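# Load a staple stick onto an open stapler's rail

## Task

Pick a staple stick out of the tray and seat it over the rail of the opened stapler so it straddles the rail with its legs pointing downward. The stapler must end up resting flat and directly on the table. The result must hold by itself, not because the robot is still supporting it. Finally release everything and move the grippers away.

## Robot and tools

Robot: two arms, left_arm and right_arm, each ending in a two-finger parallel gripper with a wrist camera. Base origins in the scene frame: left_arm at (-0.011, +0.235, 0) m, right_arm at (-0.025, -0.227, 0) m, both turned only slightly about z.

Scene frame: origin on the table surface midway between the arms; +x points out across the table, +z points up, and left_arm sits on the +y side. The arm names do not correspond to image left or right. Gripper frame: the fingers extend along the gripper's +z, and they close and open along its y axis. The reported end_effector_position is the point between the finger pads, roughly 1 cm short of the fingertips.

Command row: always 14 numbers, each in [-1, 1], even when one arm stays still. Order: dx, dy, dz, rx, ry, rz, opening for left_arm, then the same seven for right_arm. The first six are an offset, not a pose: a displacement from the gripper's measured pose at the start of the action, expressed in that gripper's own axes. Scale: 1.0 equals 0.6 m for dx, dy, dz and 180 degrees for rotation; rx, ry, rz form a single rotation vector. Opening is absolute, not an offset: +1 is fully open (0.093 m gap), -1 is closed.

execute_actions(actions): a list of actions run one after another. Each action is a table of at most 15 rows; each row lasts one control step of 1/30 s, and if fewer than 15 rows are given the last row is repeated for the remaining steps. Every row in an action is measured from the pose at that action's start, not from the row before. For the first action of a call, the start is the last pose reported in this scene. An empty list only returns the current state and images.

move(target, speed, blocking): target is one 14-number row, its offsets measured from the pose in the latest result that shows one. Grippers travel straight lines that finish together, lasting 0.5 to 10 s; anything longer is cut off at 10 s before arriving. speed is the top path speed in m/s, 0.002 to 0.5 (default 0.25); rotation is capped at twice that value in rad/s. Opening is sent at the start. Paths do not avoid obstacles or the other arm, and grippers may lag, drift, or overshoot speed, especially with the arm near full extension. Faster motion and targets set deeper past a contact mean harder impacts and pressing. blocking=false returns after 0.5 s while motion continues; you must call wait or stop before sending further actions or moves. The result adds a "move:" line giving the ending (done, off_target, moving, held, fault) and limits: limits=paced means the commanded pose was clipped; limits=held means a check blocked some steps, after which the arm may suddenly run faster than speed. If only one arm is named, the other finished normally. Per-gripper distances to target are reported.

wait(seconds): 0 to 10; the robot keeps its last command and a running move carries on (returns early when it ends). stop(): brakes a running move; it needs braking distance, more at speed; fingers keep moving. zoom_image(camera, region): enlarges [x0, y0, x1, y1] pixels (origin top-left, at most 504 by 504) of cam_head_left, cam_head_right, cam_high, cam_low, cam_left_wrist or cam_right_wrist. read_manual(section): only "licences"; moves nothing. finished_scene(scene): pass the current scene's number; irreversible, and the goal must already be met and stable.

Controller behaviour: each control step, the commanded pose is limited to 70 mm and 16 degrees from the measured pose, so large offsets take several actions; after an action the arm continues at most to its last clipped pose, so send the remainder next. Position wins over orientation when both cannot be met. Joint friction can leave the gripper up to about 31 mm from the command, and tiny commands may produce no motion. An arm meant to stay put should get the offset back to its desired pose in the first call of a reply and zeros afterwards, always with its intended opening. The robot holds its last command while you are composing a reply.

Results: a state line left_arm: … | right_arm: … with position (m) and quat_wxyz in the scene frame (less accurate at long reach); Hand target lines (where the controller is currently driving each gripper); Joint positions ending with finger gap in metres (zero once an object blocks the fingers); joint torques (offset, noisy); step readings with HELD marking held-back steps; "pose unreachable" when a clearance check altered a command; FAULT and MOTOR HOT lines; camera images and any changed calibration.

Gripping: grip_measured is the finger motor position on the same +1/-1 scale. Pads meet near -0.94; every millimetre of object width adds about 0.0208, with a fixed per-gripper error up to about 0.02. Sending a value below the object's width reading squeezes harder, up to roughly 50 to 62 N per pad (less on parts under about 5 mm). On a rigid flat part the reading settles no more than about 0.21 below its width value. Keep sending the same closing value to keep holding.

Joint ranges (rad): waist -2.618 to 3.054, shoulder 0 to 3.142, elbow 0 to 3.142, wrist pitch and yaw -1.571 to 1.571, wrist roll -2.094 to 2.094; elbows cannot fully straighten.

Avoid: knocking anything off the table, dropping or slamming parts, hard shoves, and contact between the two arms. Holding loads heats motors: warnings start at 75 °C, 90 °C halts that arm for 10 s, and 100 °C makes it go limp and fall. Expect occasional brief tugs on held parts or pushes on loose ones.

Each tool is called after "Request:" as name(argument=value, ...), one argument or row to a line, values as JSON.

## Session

Request:
execute_actions(
  actions=[],
)

Scene clock: 0.00 s.
left_arm: end_effector_position=(+0.0955, +0.7400, +0.3699) grip_measured=+0.985 end_effector_quat_wxyz=(-0.590, +0.805, -0.029, +0.063) | right_arm: end_effector_position=(+0.4389, +0.0465, +0.3626) grip_measured=+0.989 end_effector_quat_wxyz=(-0.577, +0.757, -0.282, +0.116)
Joint positions: left_arm=[ 1.215  1.651  1.672 -0.324 -0.09  -1.67   0.092] | right_arm=[ 0.239  1.854  1.916 -0.452 -0.631 -1.65   0.093]
Joint velocities: left_arm=[ 0.002 -0.007 -0.007  0.051 -0.051 -0.007 -0.   ] | right_arm=[ 0.027 -0.012 -0.002 -0.022  0.022 -0.095  0.002]
Joint torques (N m, as the arm reports them, + toward a larger angle): no reading
Motor temperatures (°C, as the motors report them): left_arm=[23 33 29 22 24 23] | right_arm=[24 23 36 37 25 24]
Hand target (left_arm): +0.095, +0.740, +0.370; -0.590, +0.805, -0.029, +0.063
Hand target (right_arm): +0.439, +0.046, +0.363; -0.577, +0.757, -0.282, +0.116
camera_calibration (this result's frames):
cam_left_wrist: T_world_to_cam=[[-0.0419945, 0.310761, 0.94956, -0.581861], [0.831703, -0.515761, 0.205575, 0.265546], [0.553631, 0.798384, -0.236802, -0.470324], [0, 0, 0, 1]] pos_world=[0.0150958, 0.693278, 0.386549]
cam_right_wrist: T_world_to_cam=[[0.298018, 0.16863, 0.939547, -0.471987], [0.524735, -0.851156, -0.0136767, -0.145282], [0.797395, 0.497089, -0.342146, -0.163998], [0, 0, 0, 1]] pos_world=[0.347666, 0.0374553, 0.385356]

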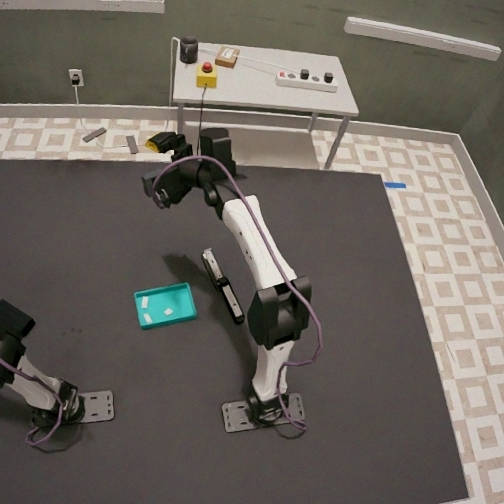

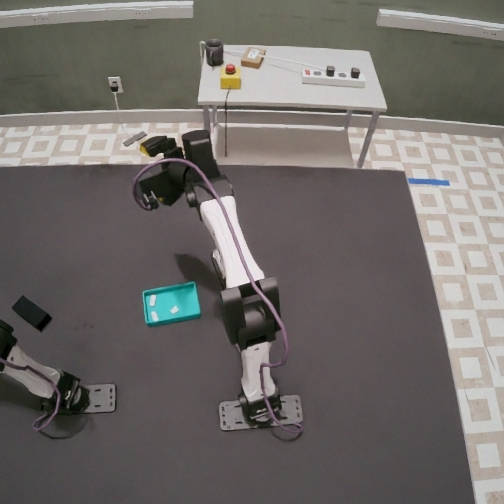

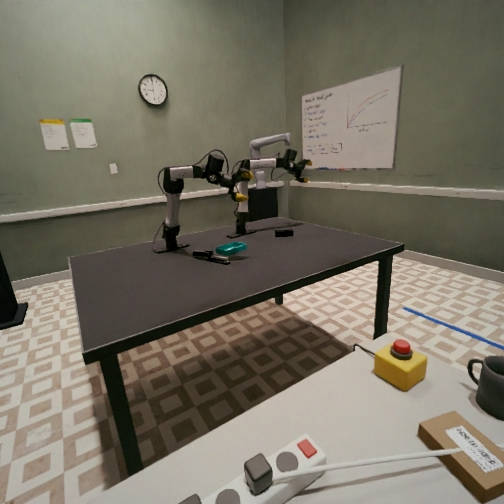

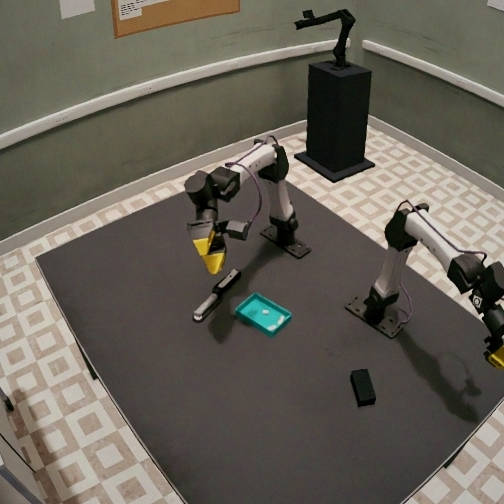

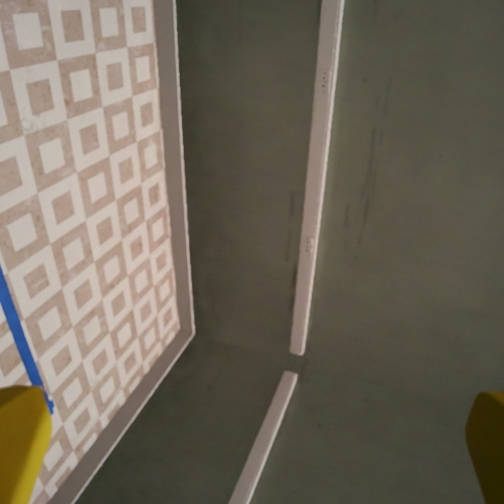

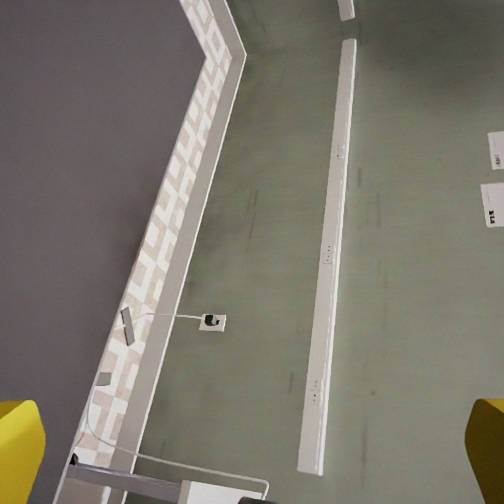

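Request:
move(
  target=[0,0,0,0,0,0,1,0.13,0.3,-0.667,0,0,0,1],
  speed=0.3,
)

Request:
move(
  target=[0.353,0.67,-0.94,-0.06,0.577,0.788,1,0,0,0,0,0,0,1],
  speed=0.3,
)

Request:
zoom_image(
  camera="cam_low",
  region=[170, 230, 320, 360],
)

Request:
zoom_image(
  camera="cam_high",
  region=[170, 220, 280, 290],
)

Scene clock: 29.33 s.
left_arm: end_effector_position=(+0.0955, +0.7400, +0.3699) grip_measured=+0.985 end_effector_quat_wxyz=(-0.590, +0.805, -0.029, +0.063) | right_arm: end_effector_position=(+0.2530, -0.3521, +0.3079) grip_measured=+0.989 end_effector_quat_wxyz=(+0.628, -0.603, +0.377, -0.316)
Joint positions: left_arm=[ 1.215  1.651  1.672 -0.324 -0.09  -1.67   0.092] | right_arm=[-1.118  1.26   0.971 -0.329 -1.553 -2.096  0.093]
Joint velocities: left_arm=[-0.007  0.017  0.002  0.081 -0.051 -0.022 -0.001] | right_arm=[ 0.027  0.002  0.012  0.037 -0.022  0.066  0.001]
Joint torques (N m, as the arm reports them, + toward a larger angle): left_arm=[  0.22 -10.14   8.92   2.    -0.05   0.11] | right_arm=[-0.37 -4.51  6.51  1.21 -0.4   0.04]
Motor temperatures (°C, as the motors report them): left_arm=[23 39 33 28 24 23] | right_arm=[24 32 41 42 25 24]
Hand target (left_arm): +0.095, +0.740, +0.370; -0.590, +0.805, -0.029, +0.063
Hand target (right_arm): +0.251, -0.350, +0.304; +0.631, -0.602, +0.373, -0.315
Off the commanded pose (left_arm): 0.000 m, 0 deg.
Off the commanded pose (right_arm): 0.006 m, 32 deg; orientation clipped at the last step of the last action.
joint sent to its limit (right arm) — the command would take joint 5 (wrist yaw) past its lower limit and joint 6 (wrist roll) past its lower limit, so those joints were sent only as far as their limits.
move: off_target (right_arm); limits=paced
camera_calibration (this result's frames):
cam_left_wrist: T_world_to_cam=[[-0.0419945, 0.310761, 0.94956, -0.581861], [0.831703, -0.515761, 0.205575, 0.265546], [0.553631, 0.798384, -0.236802, -0.470324], [0, 0, 0, 1]] pos_world=[0.0150958, 0.693278, 0.386549]
cam_right_wrist: T_world_to_cam=[[0.0592556, -0.0806939, 0.994976, -0.342445], [0.107829, -0.990378, -0.0867427, -0.308806], [0.992402, 0.112427, -0.0499844, -0.111034], [0, 0, 0, 1]] pos_world=[0.163781, -0.320985, 0.308388]

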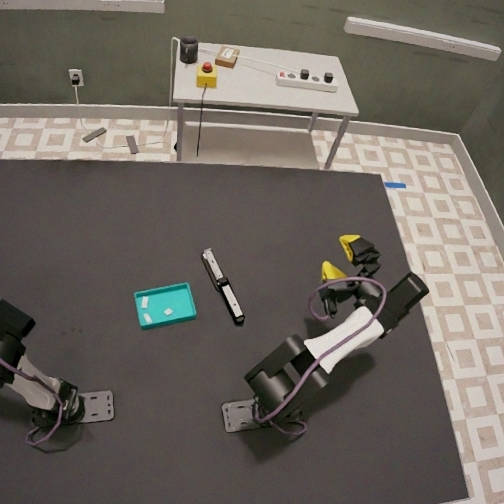

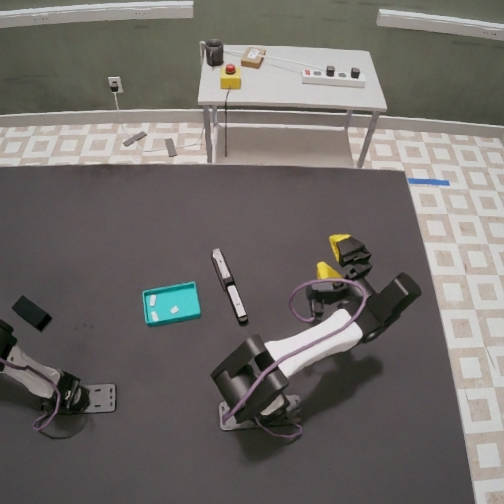

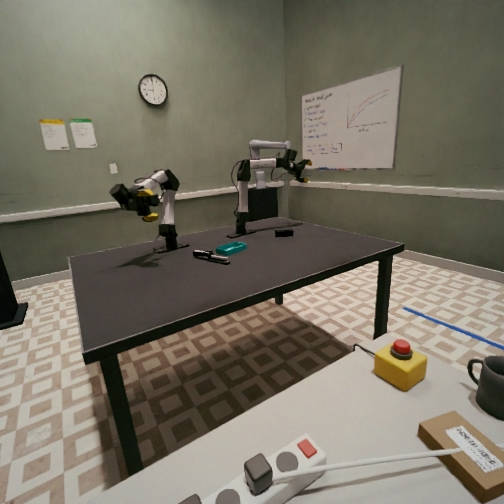

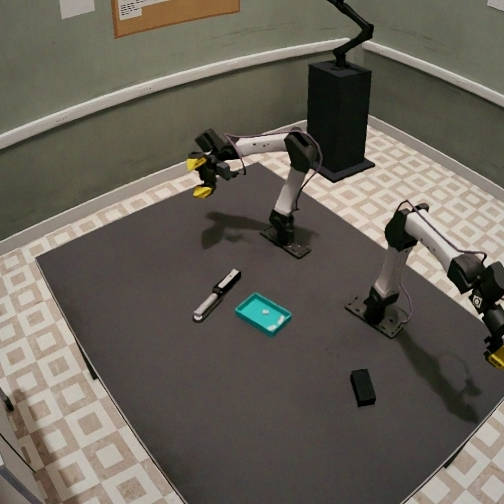

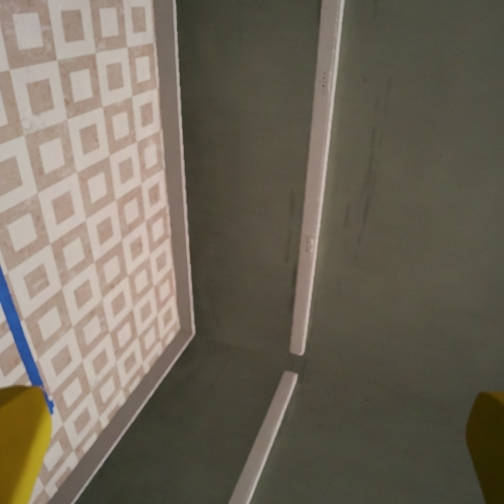

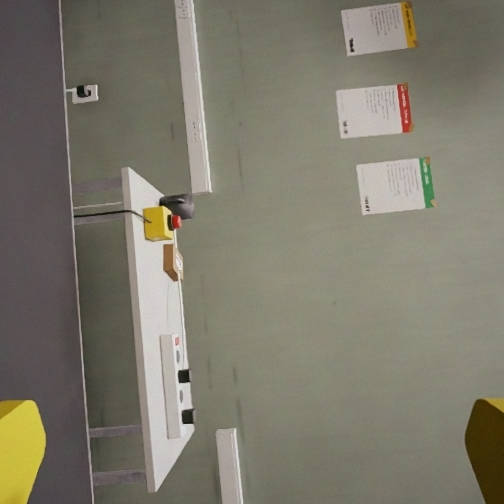

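Scene clock: 35.07 s.
left_arm: end_effector_position=(+0.2418, +0.0598, +0.1732) grip_measured=+0.985 end_effector_quat_wxyz=(+0.008, -0.018, +1.000, -0.015) | right_arm: end_effector_position=(+0.2530, -0.3522, +0.3079) grip_measured=+0.989 end_effector_quat_wxyz=(+0.628, -0.603, +0.377, -0.316)
Joint positions: left_arm=[-0.718  1.689  1.607 -1.459  0.016 -0.634  0.092] | right_arm=[-1.118  1.26   0.971 -0.329 -1.553 -2.096  0.093]
Joint velocities: left_arm=[-0.027 -0.007 -0.012 -0.051  0.007  0.022  0.   ] | right_arm=[-0.007  0.012  0.007 -0.022  0.022  0.037 -0.001]
Joint torques (N m, as the arm reports them, + toward a larger angle): left_arm=[-0.65 -8.23  8.89  0.28  0.03  0.14] | right_arm=[-0.4  -4.01  8.53  1.19 -0.25  0.12]
Motor temperatures (°C, as the motors report them): left_arm=[23 38 33 28 24 23] | right_arm=[24 31 42 41 25 24]
Hand target (left_arm): +0.240, +0.056, +0.176; +0.006, -0.008, +1.000, -0.019
Hand target (right_arm): +0.253, -0.352, +0.308; +0.628, -0.603, +0.377, -0.316
Off the commanded pose (left_arm): 0.005 m, 2 deg.
Off the commanded pose (right_arm): 0.000 m, 0 deg.
move: done
camera_calibration (this result's frames):
cam_left_wrist: T_world_to_cam=[[0.0494696, -0.998479, 0.0243347, 0.038913], [-0.905608, -0.0345662, 0.422706, 0.187171], [-0.421222, -0.0429488, -0.90594, 0.346989], [0, 0, 0, 1]] pos_world=[0.313738, 0.0602263, 0.234286]
cam_right_wrist: T_world_to_cam=[[0.0590539, -0.0803724, 0.995014, -0.342318], [0.107846, -0.990406, -0.0864008, -0.308939], [0.992412, 0.112411, -0.0498195, -0.1111], [0, 0, 0, 1]] pos_world=[0.16379, -0.320999, 0.308384]

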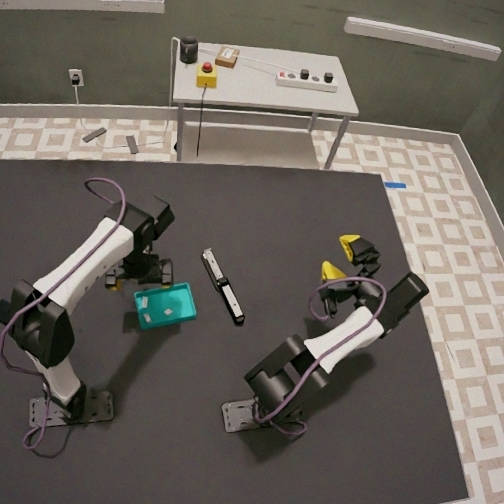

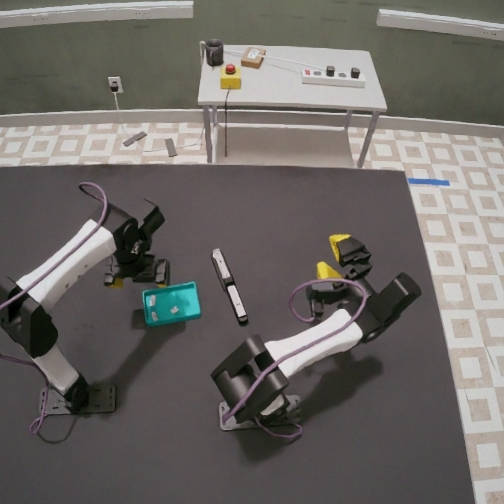

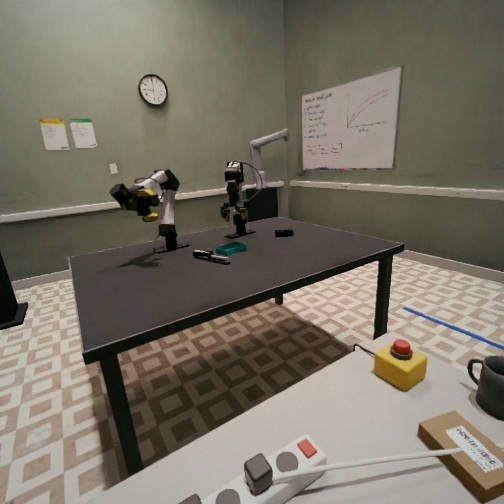

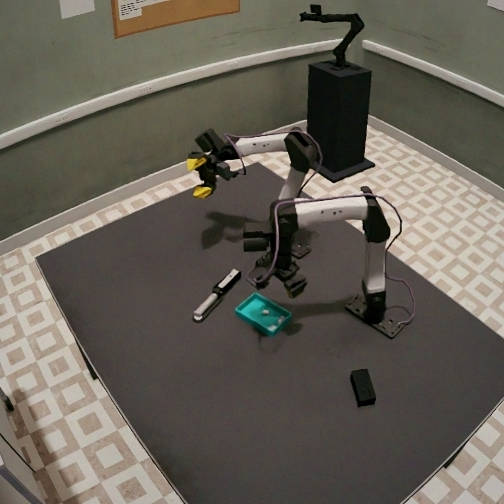

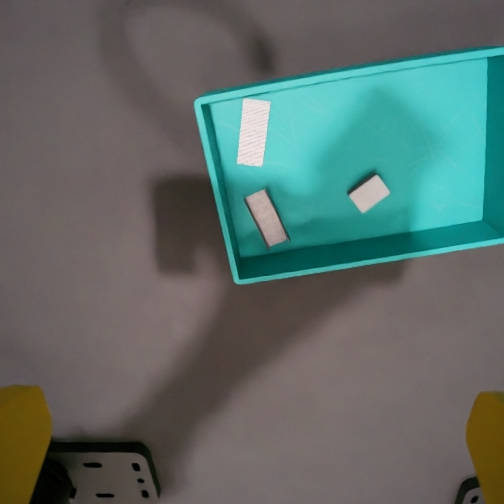

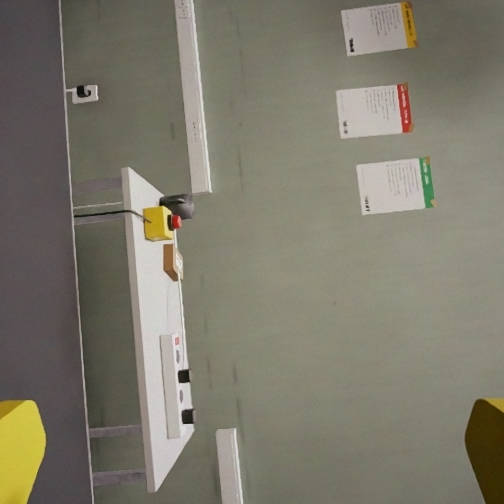

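Region (170, 230, 320, 360) of cam_low's 504x504 image, scaled by 3.360, with more detail than that image has; it fills the top 437 rows of this view, and the rest is white.

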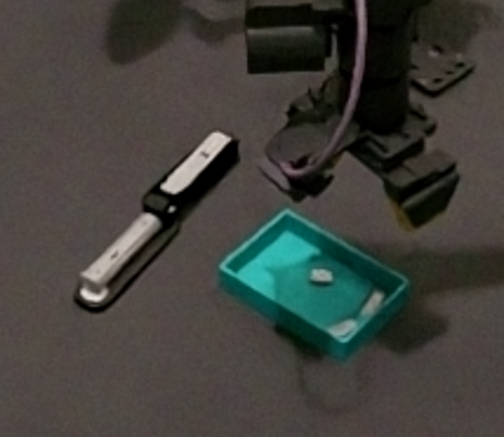

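Region (170, 220, 280, 290) of cam_high's 504x504 image, scaled by 4.582, with more detail than that image has; it fills the top 321 rows of this view, and the rest is white.

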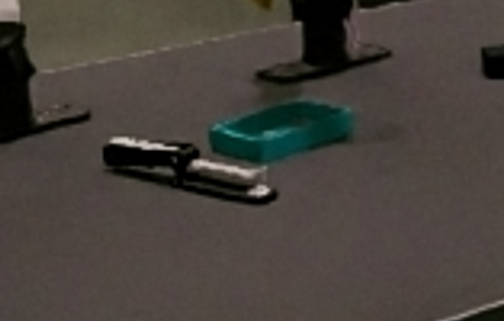

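Request:
move(
  target=[-0.014,-0.112,0.14,0,0,0.305,-0.4,0,0,0,0,0,0,1],
  speed=0.15,
)

Scene clock: 54.67 s.
left_arm: end_effector_position=(+0.2564, -0.0076, +0.0977) grip_measured=-0.398 end_effector_quat_wxyz=(+0.019, +0.435, +0.900, -0.014) | right_arm: end_effector_position=(+0.2530, -0.3522, +0.3079) grip_measured=+0.989 end_effector_quat_wxyz=(+0.628, -0.603, +0.377, -0.316)
Joint positions: left_arm=[-0.85   1.876  1.535 -1.185  0.016  0.169  0.026] | right_arm=[-1.118  1.26   0.971 -0.329 -1.553 -2.096  0.093]
Joint velocities: left_arm=[ 0.022 -0.002  0.007  0.022  0.037  0.022  0.002] | right_arm=[ 0.027 -0.022  0.002  0.007 -0.051  0.007 -0.001]
Joint torques (N m, as the arm reports them, + toward a larger angle): left_arm=[ -0.72 -10.02   5.93   0.5   -0.01   0.14] | right_arm=[-0.32 -4.08  8.5   1.2  -0.22  0.12]
Motor temperatures (°C, as the motors report them): left_arm=[23 39 34 25 24 23] | right_arm=[24 29 43 40 25 24]
Hand target (left_arm): +0.253, -0.009, +0.091; +0.013, +0.445, +0.895, -0.011
Hand target (right_arm): +0.253, -0.352, +0.308; +0.628, -0.603, +0.377, -0.316
Off the commanded pose (left_arm): 0.007 m, 2 deg.
Off the commanded pose (right_arm): 0.000 m, 0 deg.
move: done
camera_calibration (this result's frames):
cam_left_wrist: T_world_to_cam=[[-0.774167, -0.632976, 0.0027529, 0.188773], [-0.581047, 0.712366, 0.393598, 0.155264], [-0.251099, 0.303111, -0.919279, 0.242207], [0, 0, 0, 1]] pos_world=[0.297175, -0.0645314, 0.161024]
cam_right_wrist: T_world_to_cam=[[0.0590539, -0.0803724, 0.995014, -0.342318], [0.107846, -0.990406, -0.0864008, -0.308939], [0.992412, 0.112411, -0.0498195, -0.1111], [0, 0, 0, 1]] pos_world=[0.16379, -0.320999, 0.308384]

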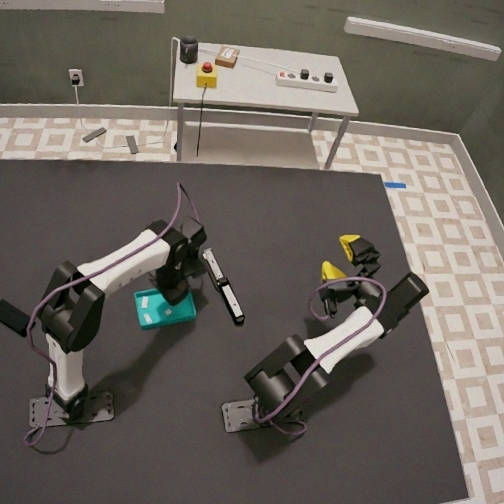

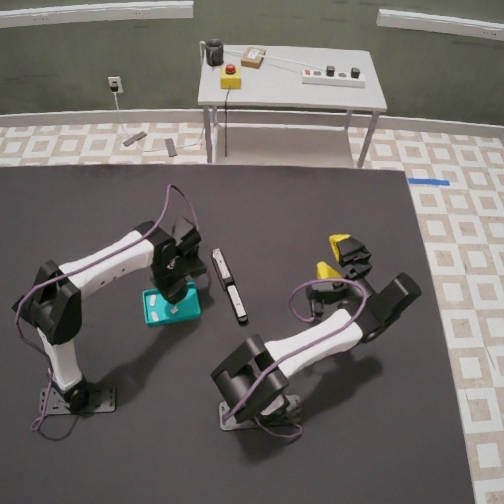

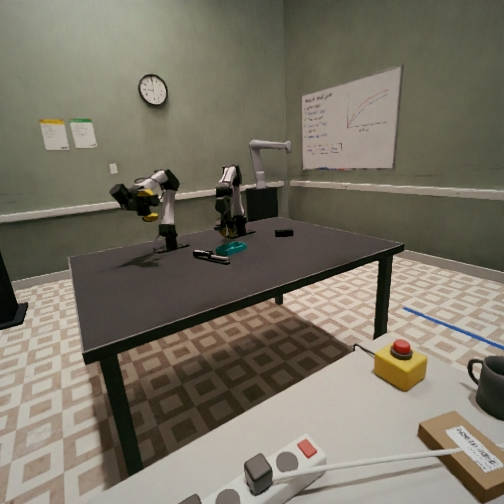

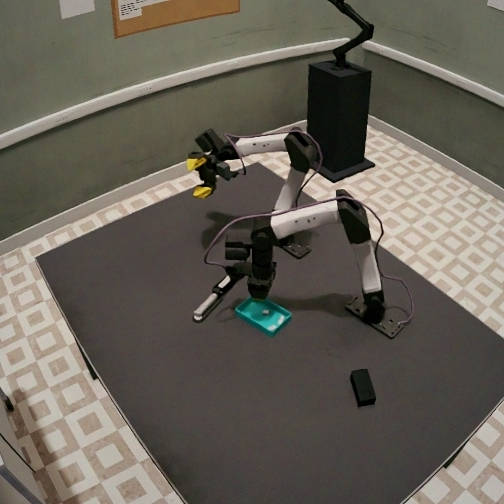

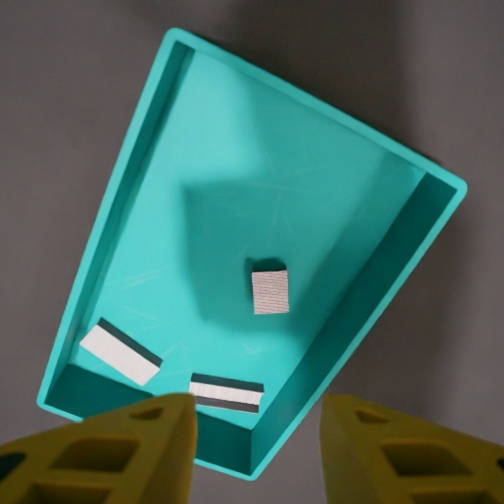

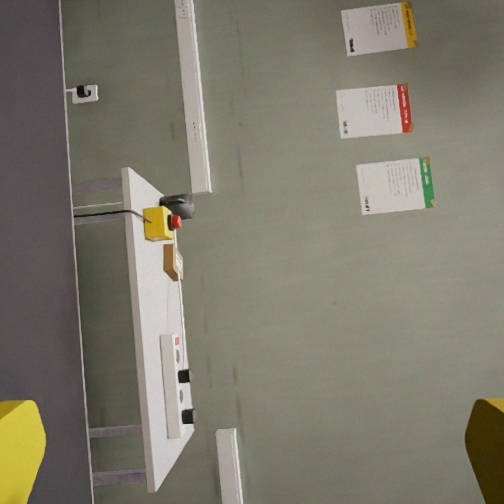

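Request:
move(
  target=[0.012,-0.012,0.09,0,0,0,-0.47,0,0,0,0,0,0,1],
  speed=0.04,
)

Scene clock: 66.17 s.
left_arm: end_effector_position=(+0.2517, -0.0068, +0.0502) grip_measured=-0.468 end_effector_quat_wxyz=(+0.025, +0.434, +0.900, -0.016) | right_arm: end_effector_position=(+0.2530, -0.3522, +0.3079) grip_measured=+0.989 end_effector_quat_wxyz=(+0.628, -0.603, +0.377, -0.316)
Joint positions: left_arm=[-0.857  1.886  1.355 -0.984  0.016  0.16   0.023] | right_arm=[-1.118  1.26   0.971 -0.329 -1.553 -2.096  0.093]
Joint velocities: left_arm=[-0.012  0.002 -0.002  0.066 -0.007 -0.051  0.   ] | right_arm=[ 0.007 -0.022 -0.002 -0.095  0.007  0.007  0.001]
Joint torques (N m, as the arm reports them, + toward a larger angle): left_arm=[-0.78 -9.92  5.86  0.54  0.02  0.  ] | right_arm=[-0.26 -4.16  8.57  1.17 -0.24  0.13]
Motor temperatures (°C, as the motors report them): left_arm=[23 40 34 25 24 23] | right_arm=[24 29 44 40 25 24]
Hand target (left_arm): +0.247, -0.008, +0.044; +0.019, +0.435, +0.900, -0.014
Hand target (right_arm): +0.253, -0.352, +0.308; +0.628, -0.603, +0.377, -0.316
Off the commanded pose (left_arm): 0.008 m, 1 deg.
Off the commanded pose (right_arm): 0.000 m, 0 deg.
move: done
camera_calibration (this result's frames):
cam_left_wrist: T_world_to_cam=[[-0.773225, -0.63413, 0.00143604, 0.185556], [-0.58538, 0.71465, 0.382892, 0.172372], [-0.243829, 0.295221, -0.923792, 0.195498], [0, 0, 0, 1]] pos_world=[0.292048, -0.0632345, 0.114333]
cam_right_wrist: T_world_to_cam=[[0.0590539, -0.0803724, 0.995014, -0.342318], [0.107846, -0.990406, -0.0864008, -0.308939], [0.992412, 0.112411, -0.0498195, -0.1111], [0, 0, 0, 1]] pos_world=[0.16379, -0.320999, 0.308384]

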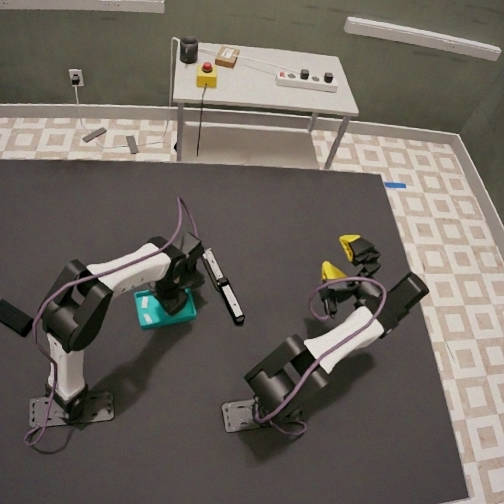

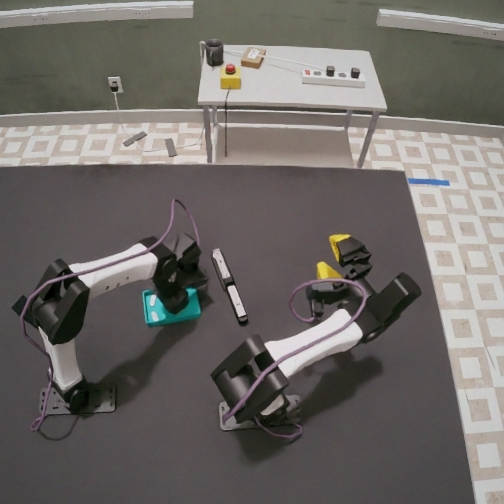

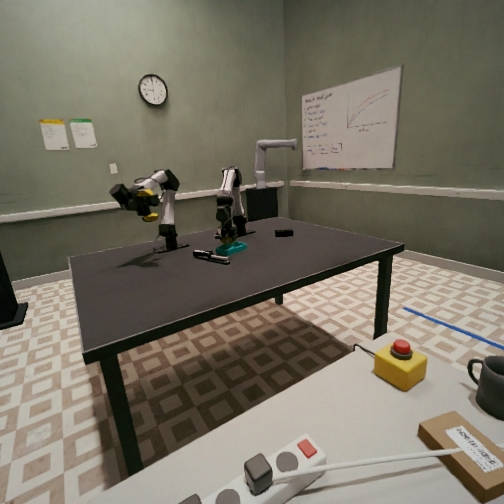

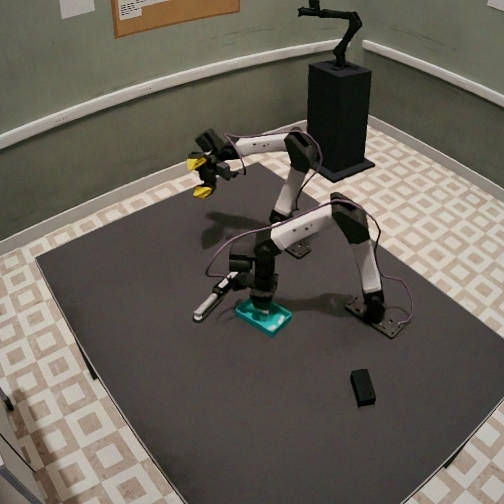

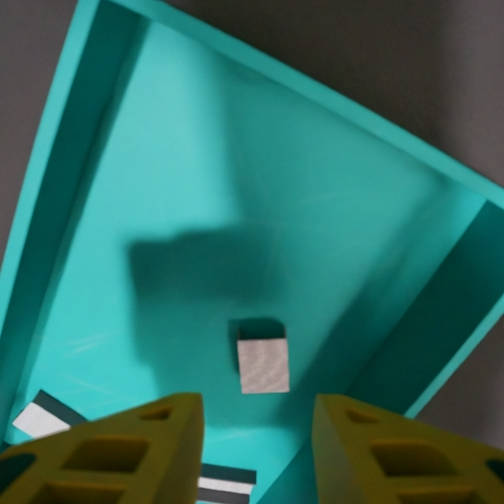

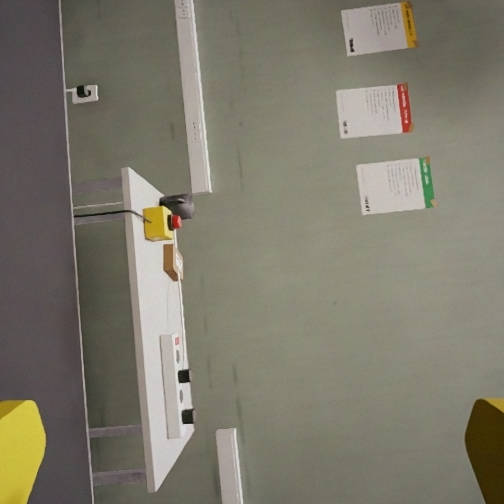

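Request:
move(
  target=[0.006,-0.003,0.055,0,0,0,-0.47,0,0,0,0,0,0,1],
  speed=0.025,
)

Scene clock: 79.80 s.
left_arm: end_effector_position=(+0.2520, -0.0071, +0.0284) grip_measured=-0.468 end_effector_quat_wxyz=(+0.031, +0.434, +0.900, -0.018) | right_arm: end_effector_position=(+0.2530, -0.3522, +0.3079) grip_measured=+0.989 end_effector_quat_wxyz=(+0.628, -0.603, +0.377, -0.316)
Joint positions: left_arm=[-0.857  1.904  1.287 -0.885  0.016  0.16   0.023] | right_arm=[-1.118  1.26   0.971 -0.329 -1.553 -2.096  0.093]
Joint velocities: left_arm=[-0.002  0.012 -0.007 -0.007  0.022  0.022 -0.002] | right_arm=[ 0.032 -0.002  0.002  0.007 -0.022  0.007  0.   ]
Joint torques (N m, as the arm reports them, + toward a larger angle): left_arm=[-0.23 -9.21  4.88  0.72  0.01  0.01] | right_arm=[-0.31 -4.17  8.59  1.2  -0.23  0.12]
Motor temperatures (°C, as the motors report them): left_arm=[23 41 33 24 24 23] | right_arm=[24 28 44 39 25 24]
Hand target (left_arm): +0.249, -0.006, +0.017; +0.024, +0.434, +0.900, -0.016
Hand target (right_arm): +0.253, -0.352, +0.308; +0.628, -0.603, +0.377, -0.316
Off the commanded pose (left_arm): 0.012 m, 1 deg.
Off the commanded pose (right_arm): 0.000 m, 0 deg.
move: off_target (left_arm)
camera_calibration (this result's frames):
cam_left_wrist: T_world_to_cam=[[-0.77323, -0.634125, -0.000454617, 0.185702], [-0.588998, 0.717938, 0.371007, 0.182372], [-0.234939, 0.287142, -0.92863, 0.173337], [0, 0, 0, 1]] pos_world=[0.29173, -0.0629459, 0.0933885]
cam_right_wrist: T_world_to_cam=[[0.0590539, -0.0803724, 0.995014, -0.342318], [0.107846, -0.990406, -0.0864008, -0.308939], [0.992412, 0.112411, -0.0498195, -0.1111], [0, 0, 0, 1]] pos_world=[0.16379, -0.320999, 0.308384]

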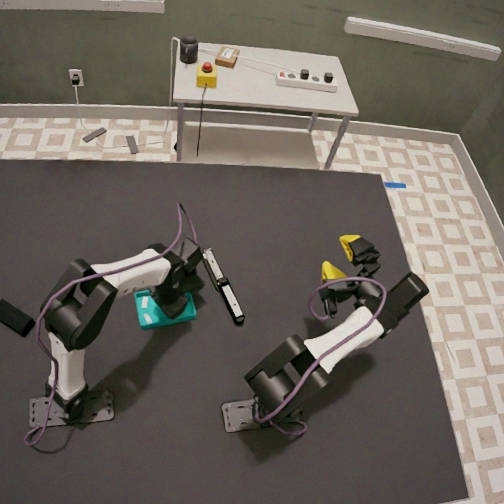

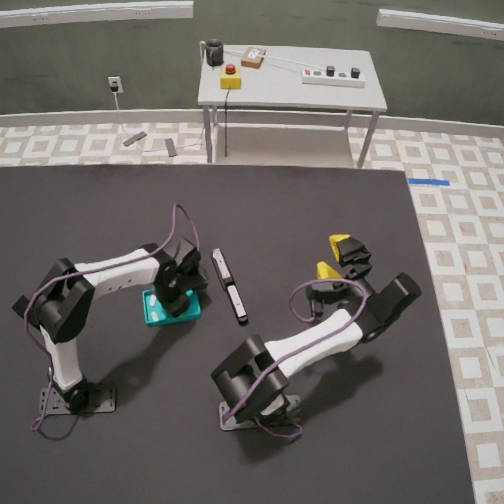

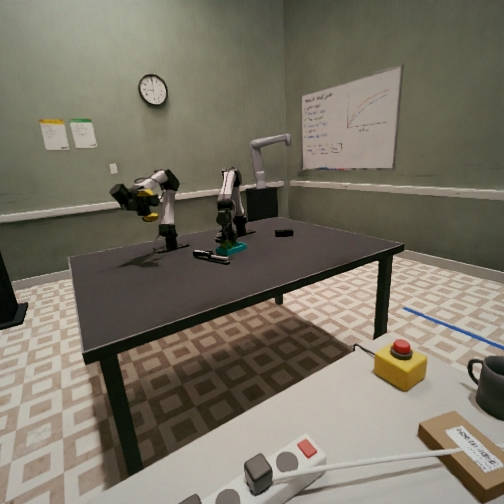

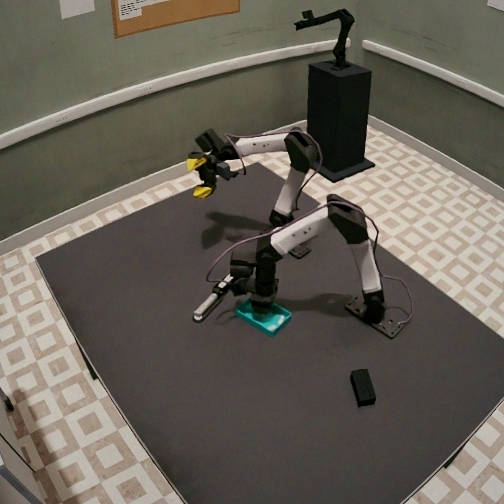

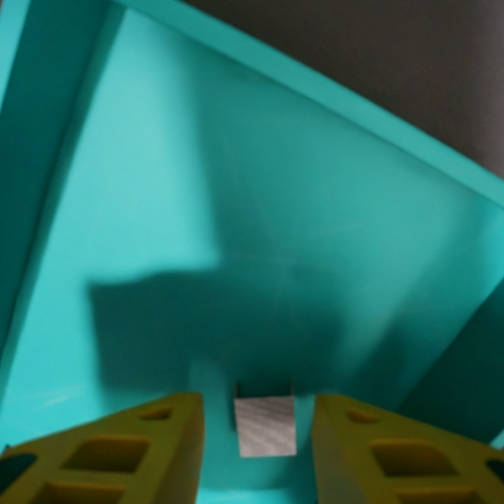

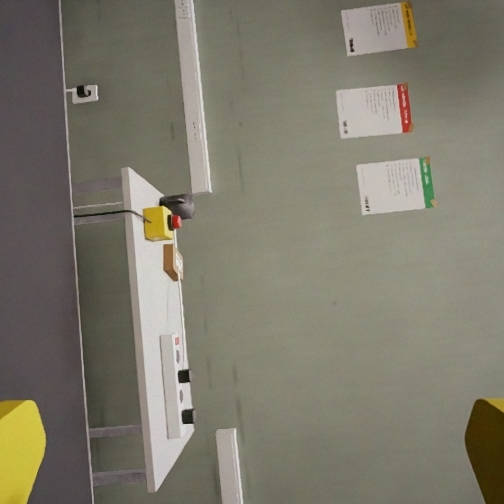

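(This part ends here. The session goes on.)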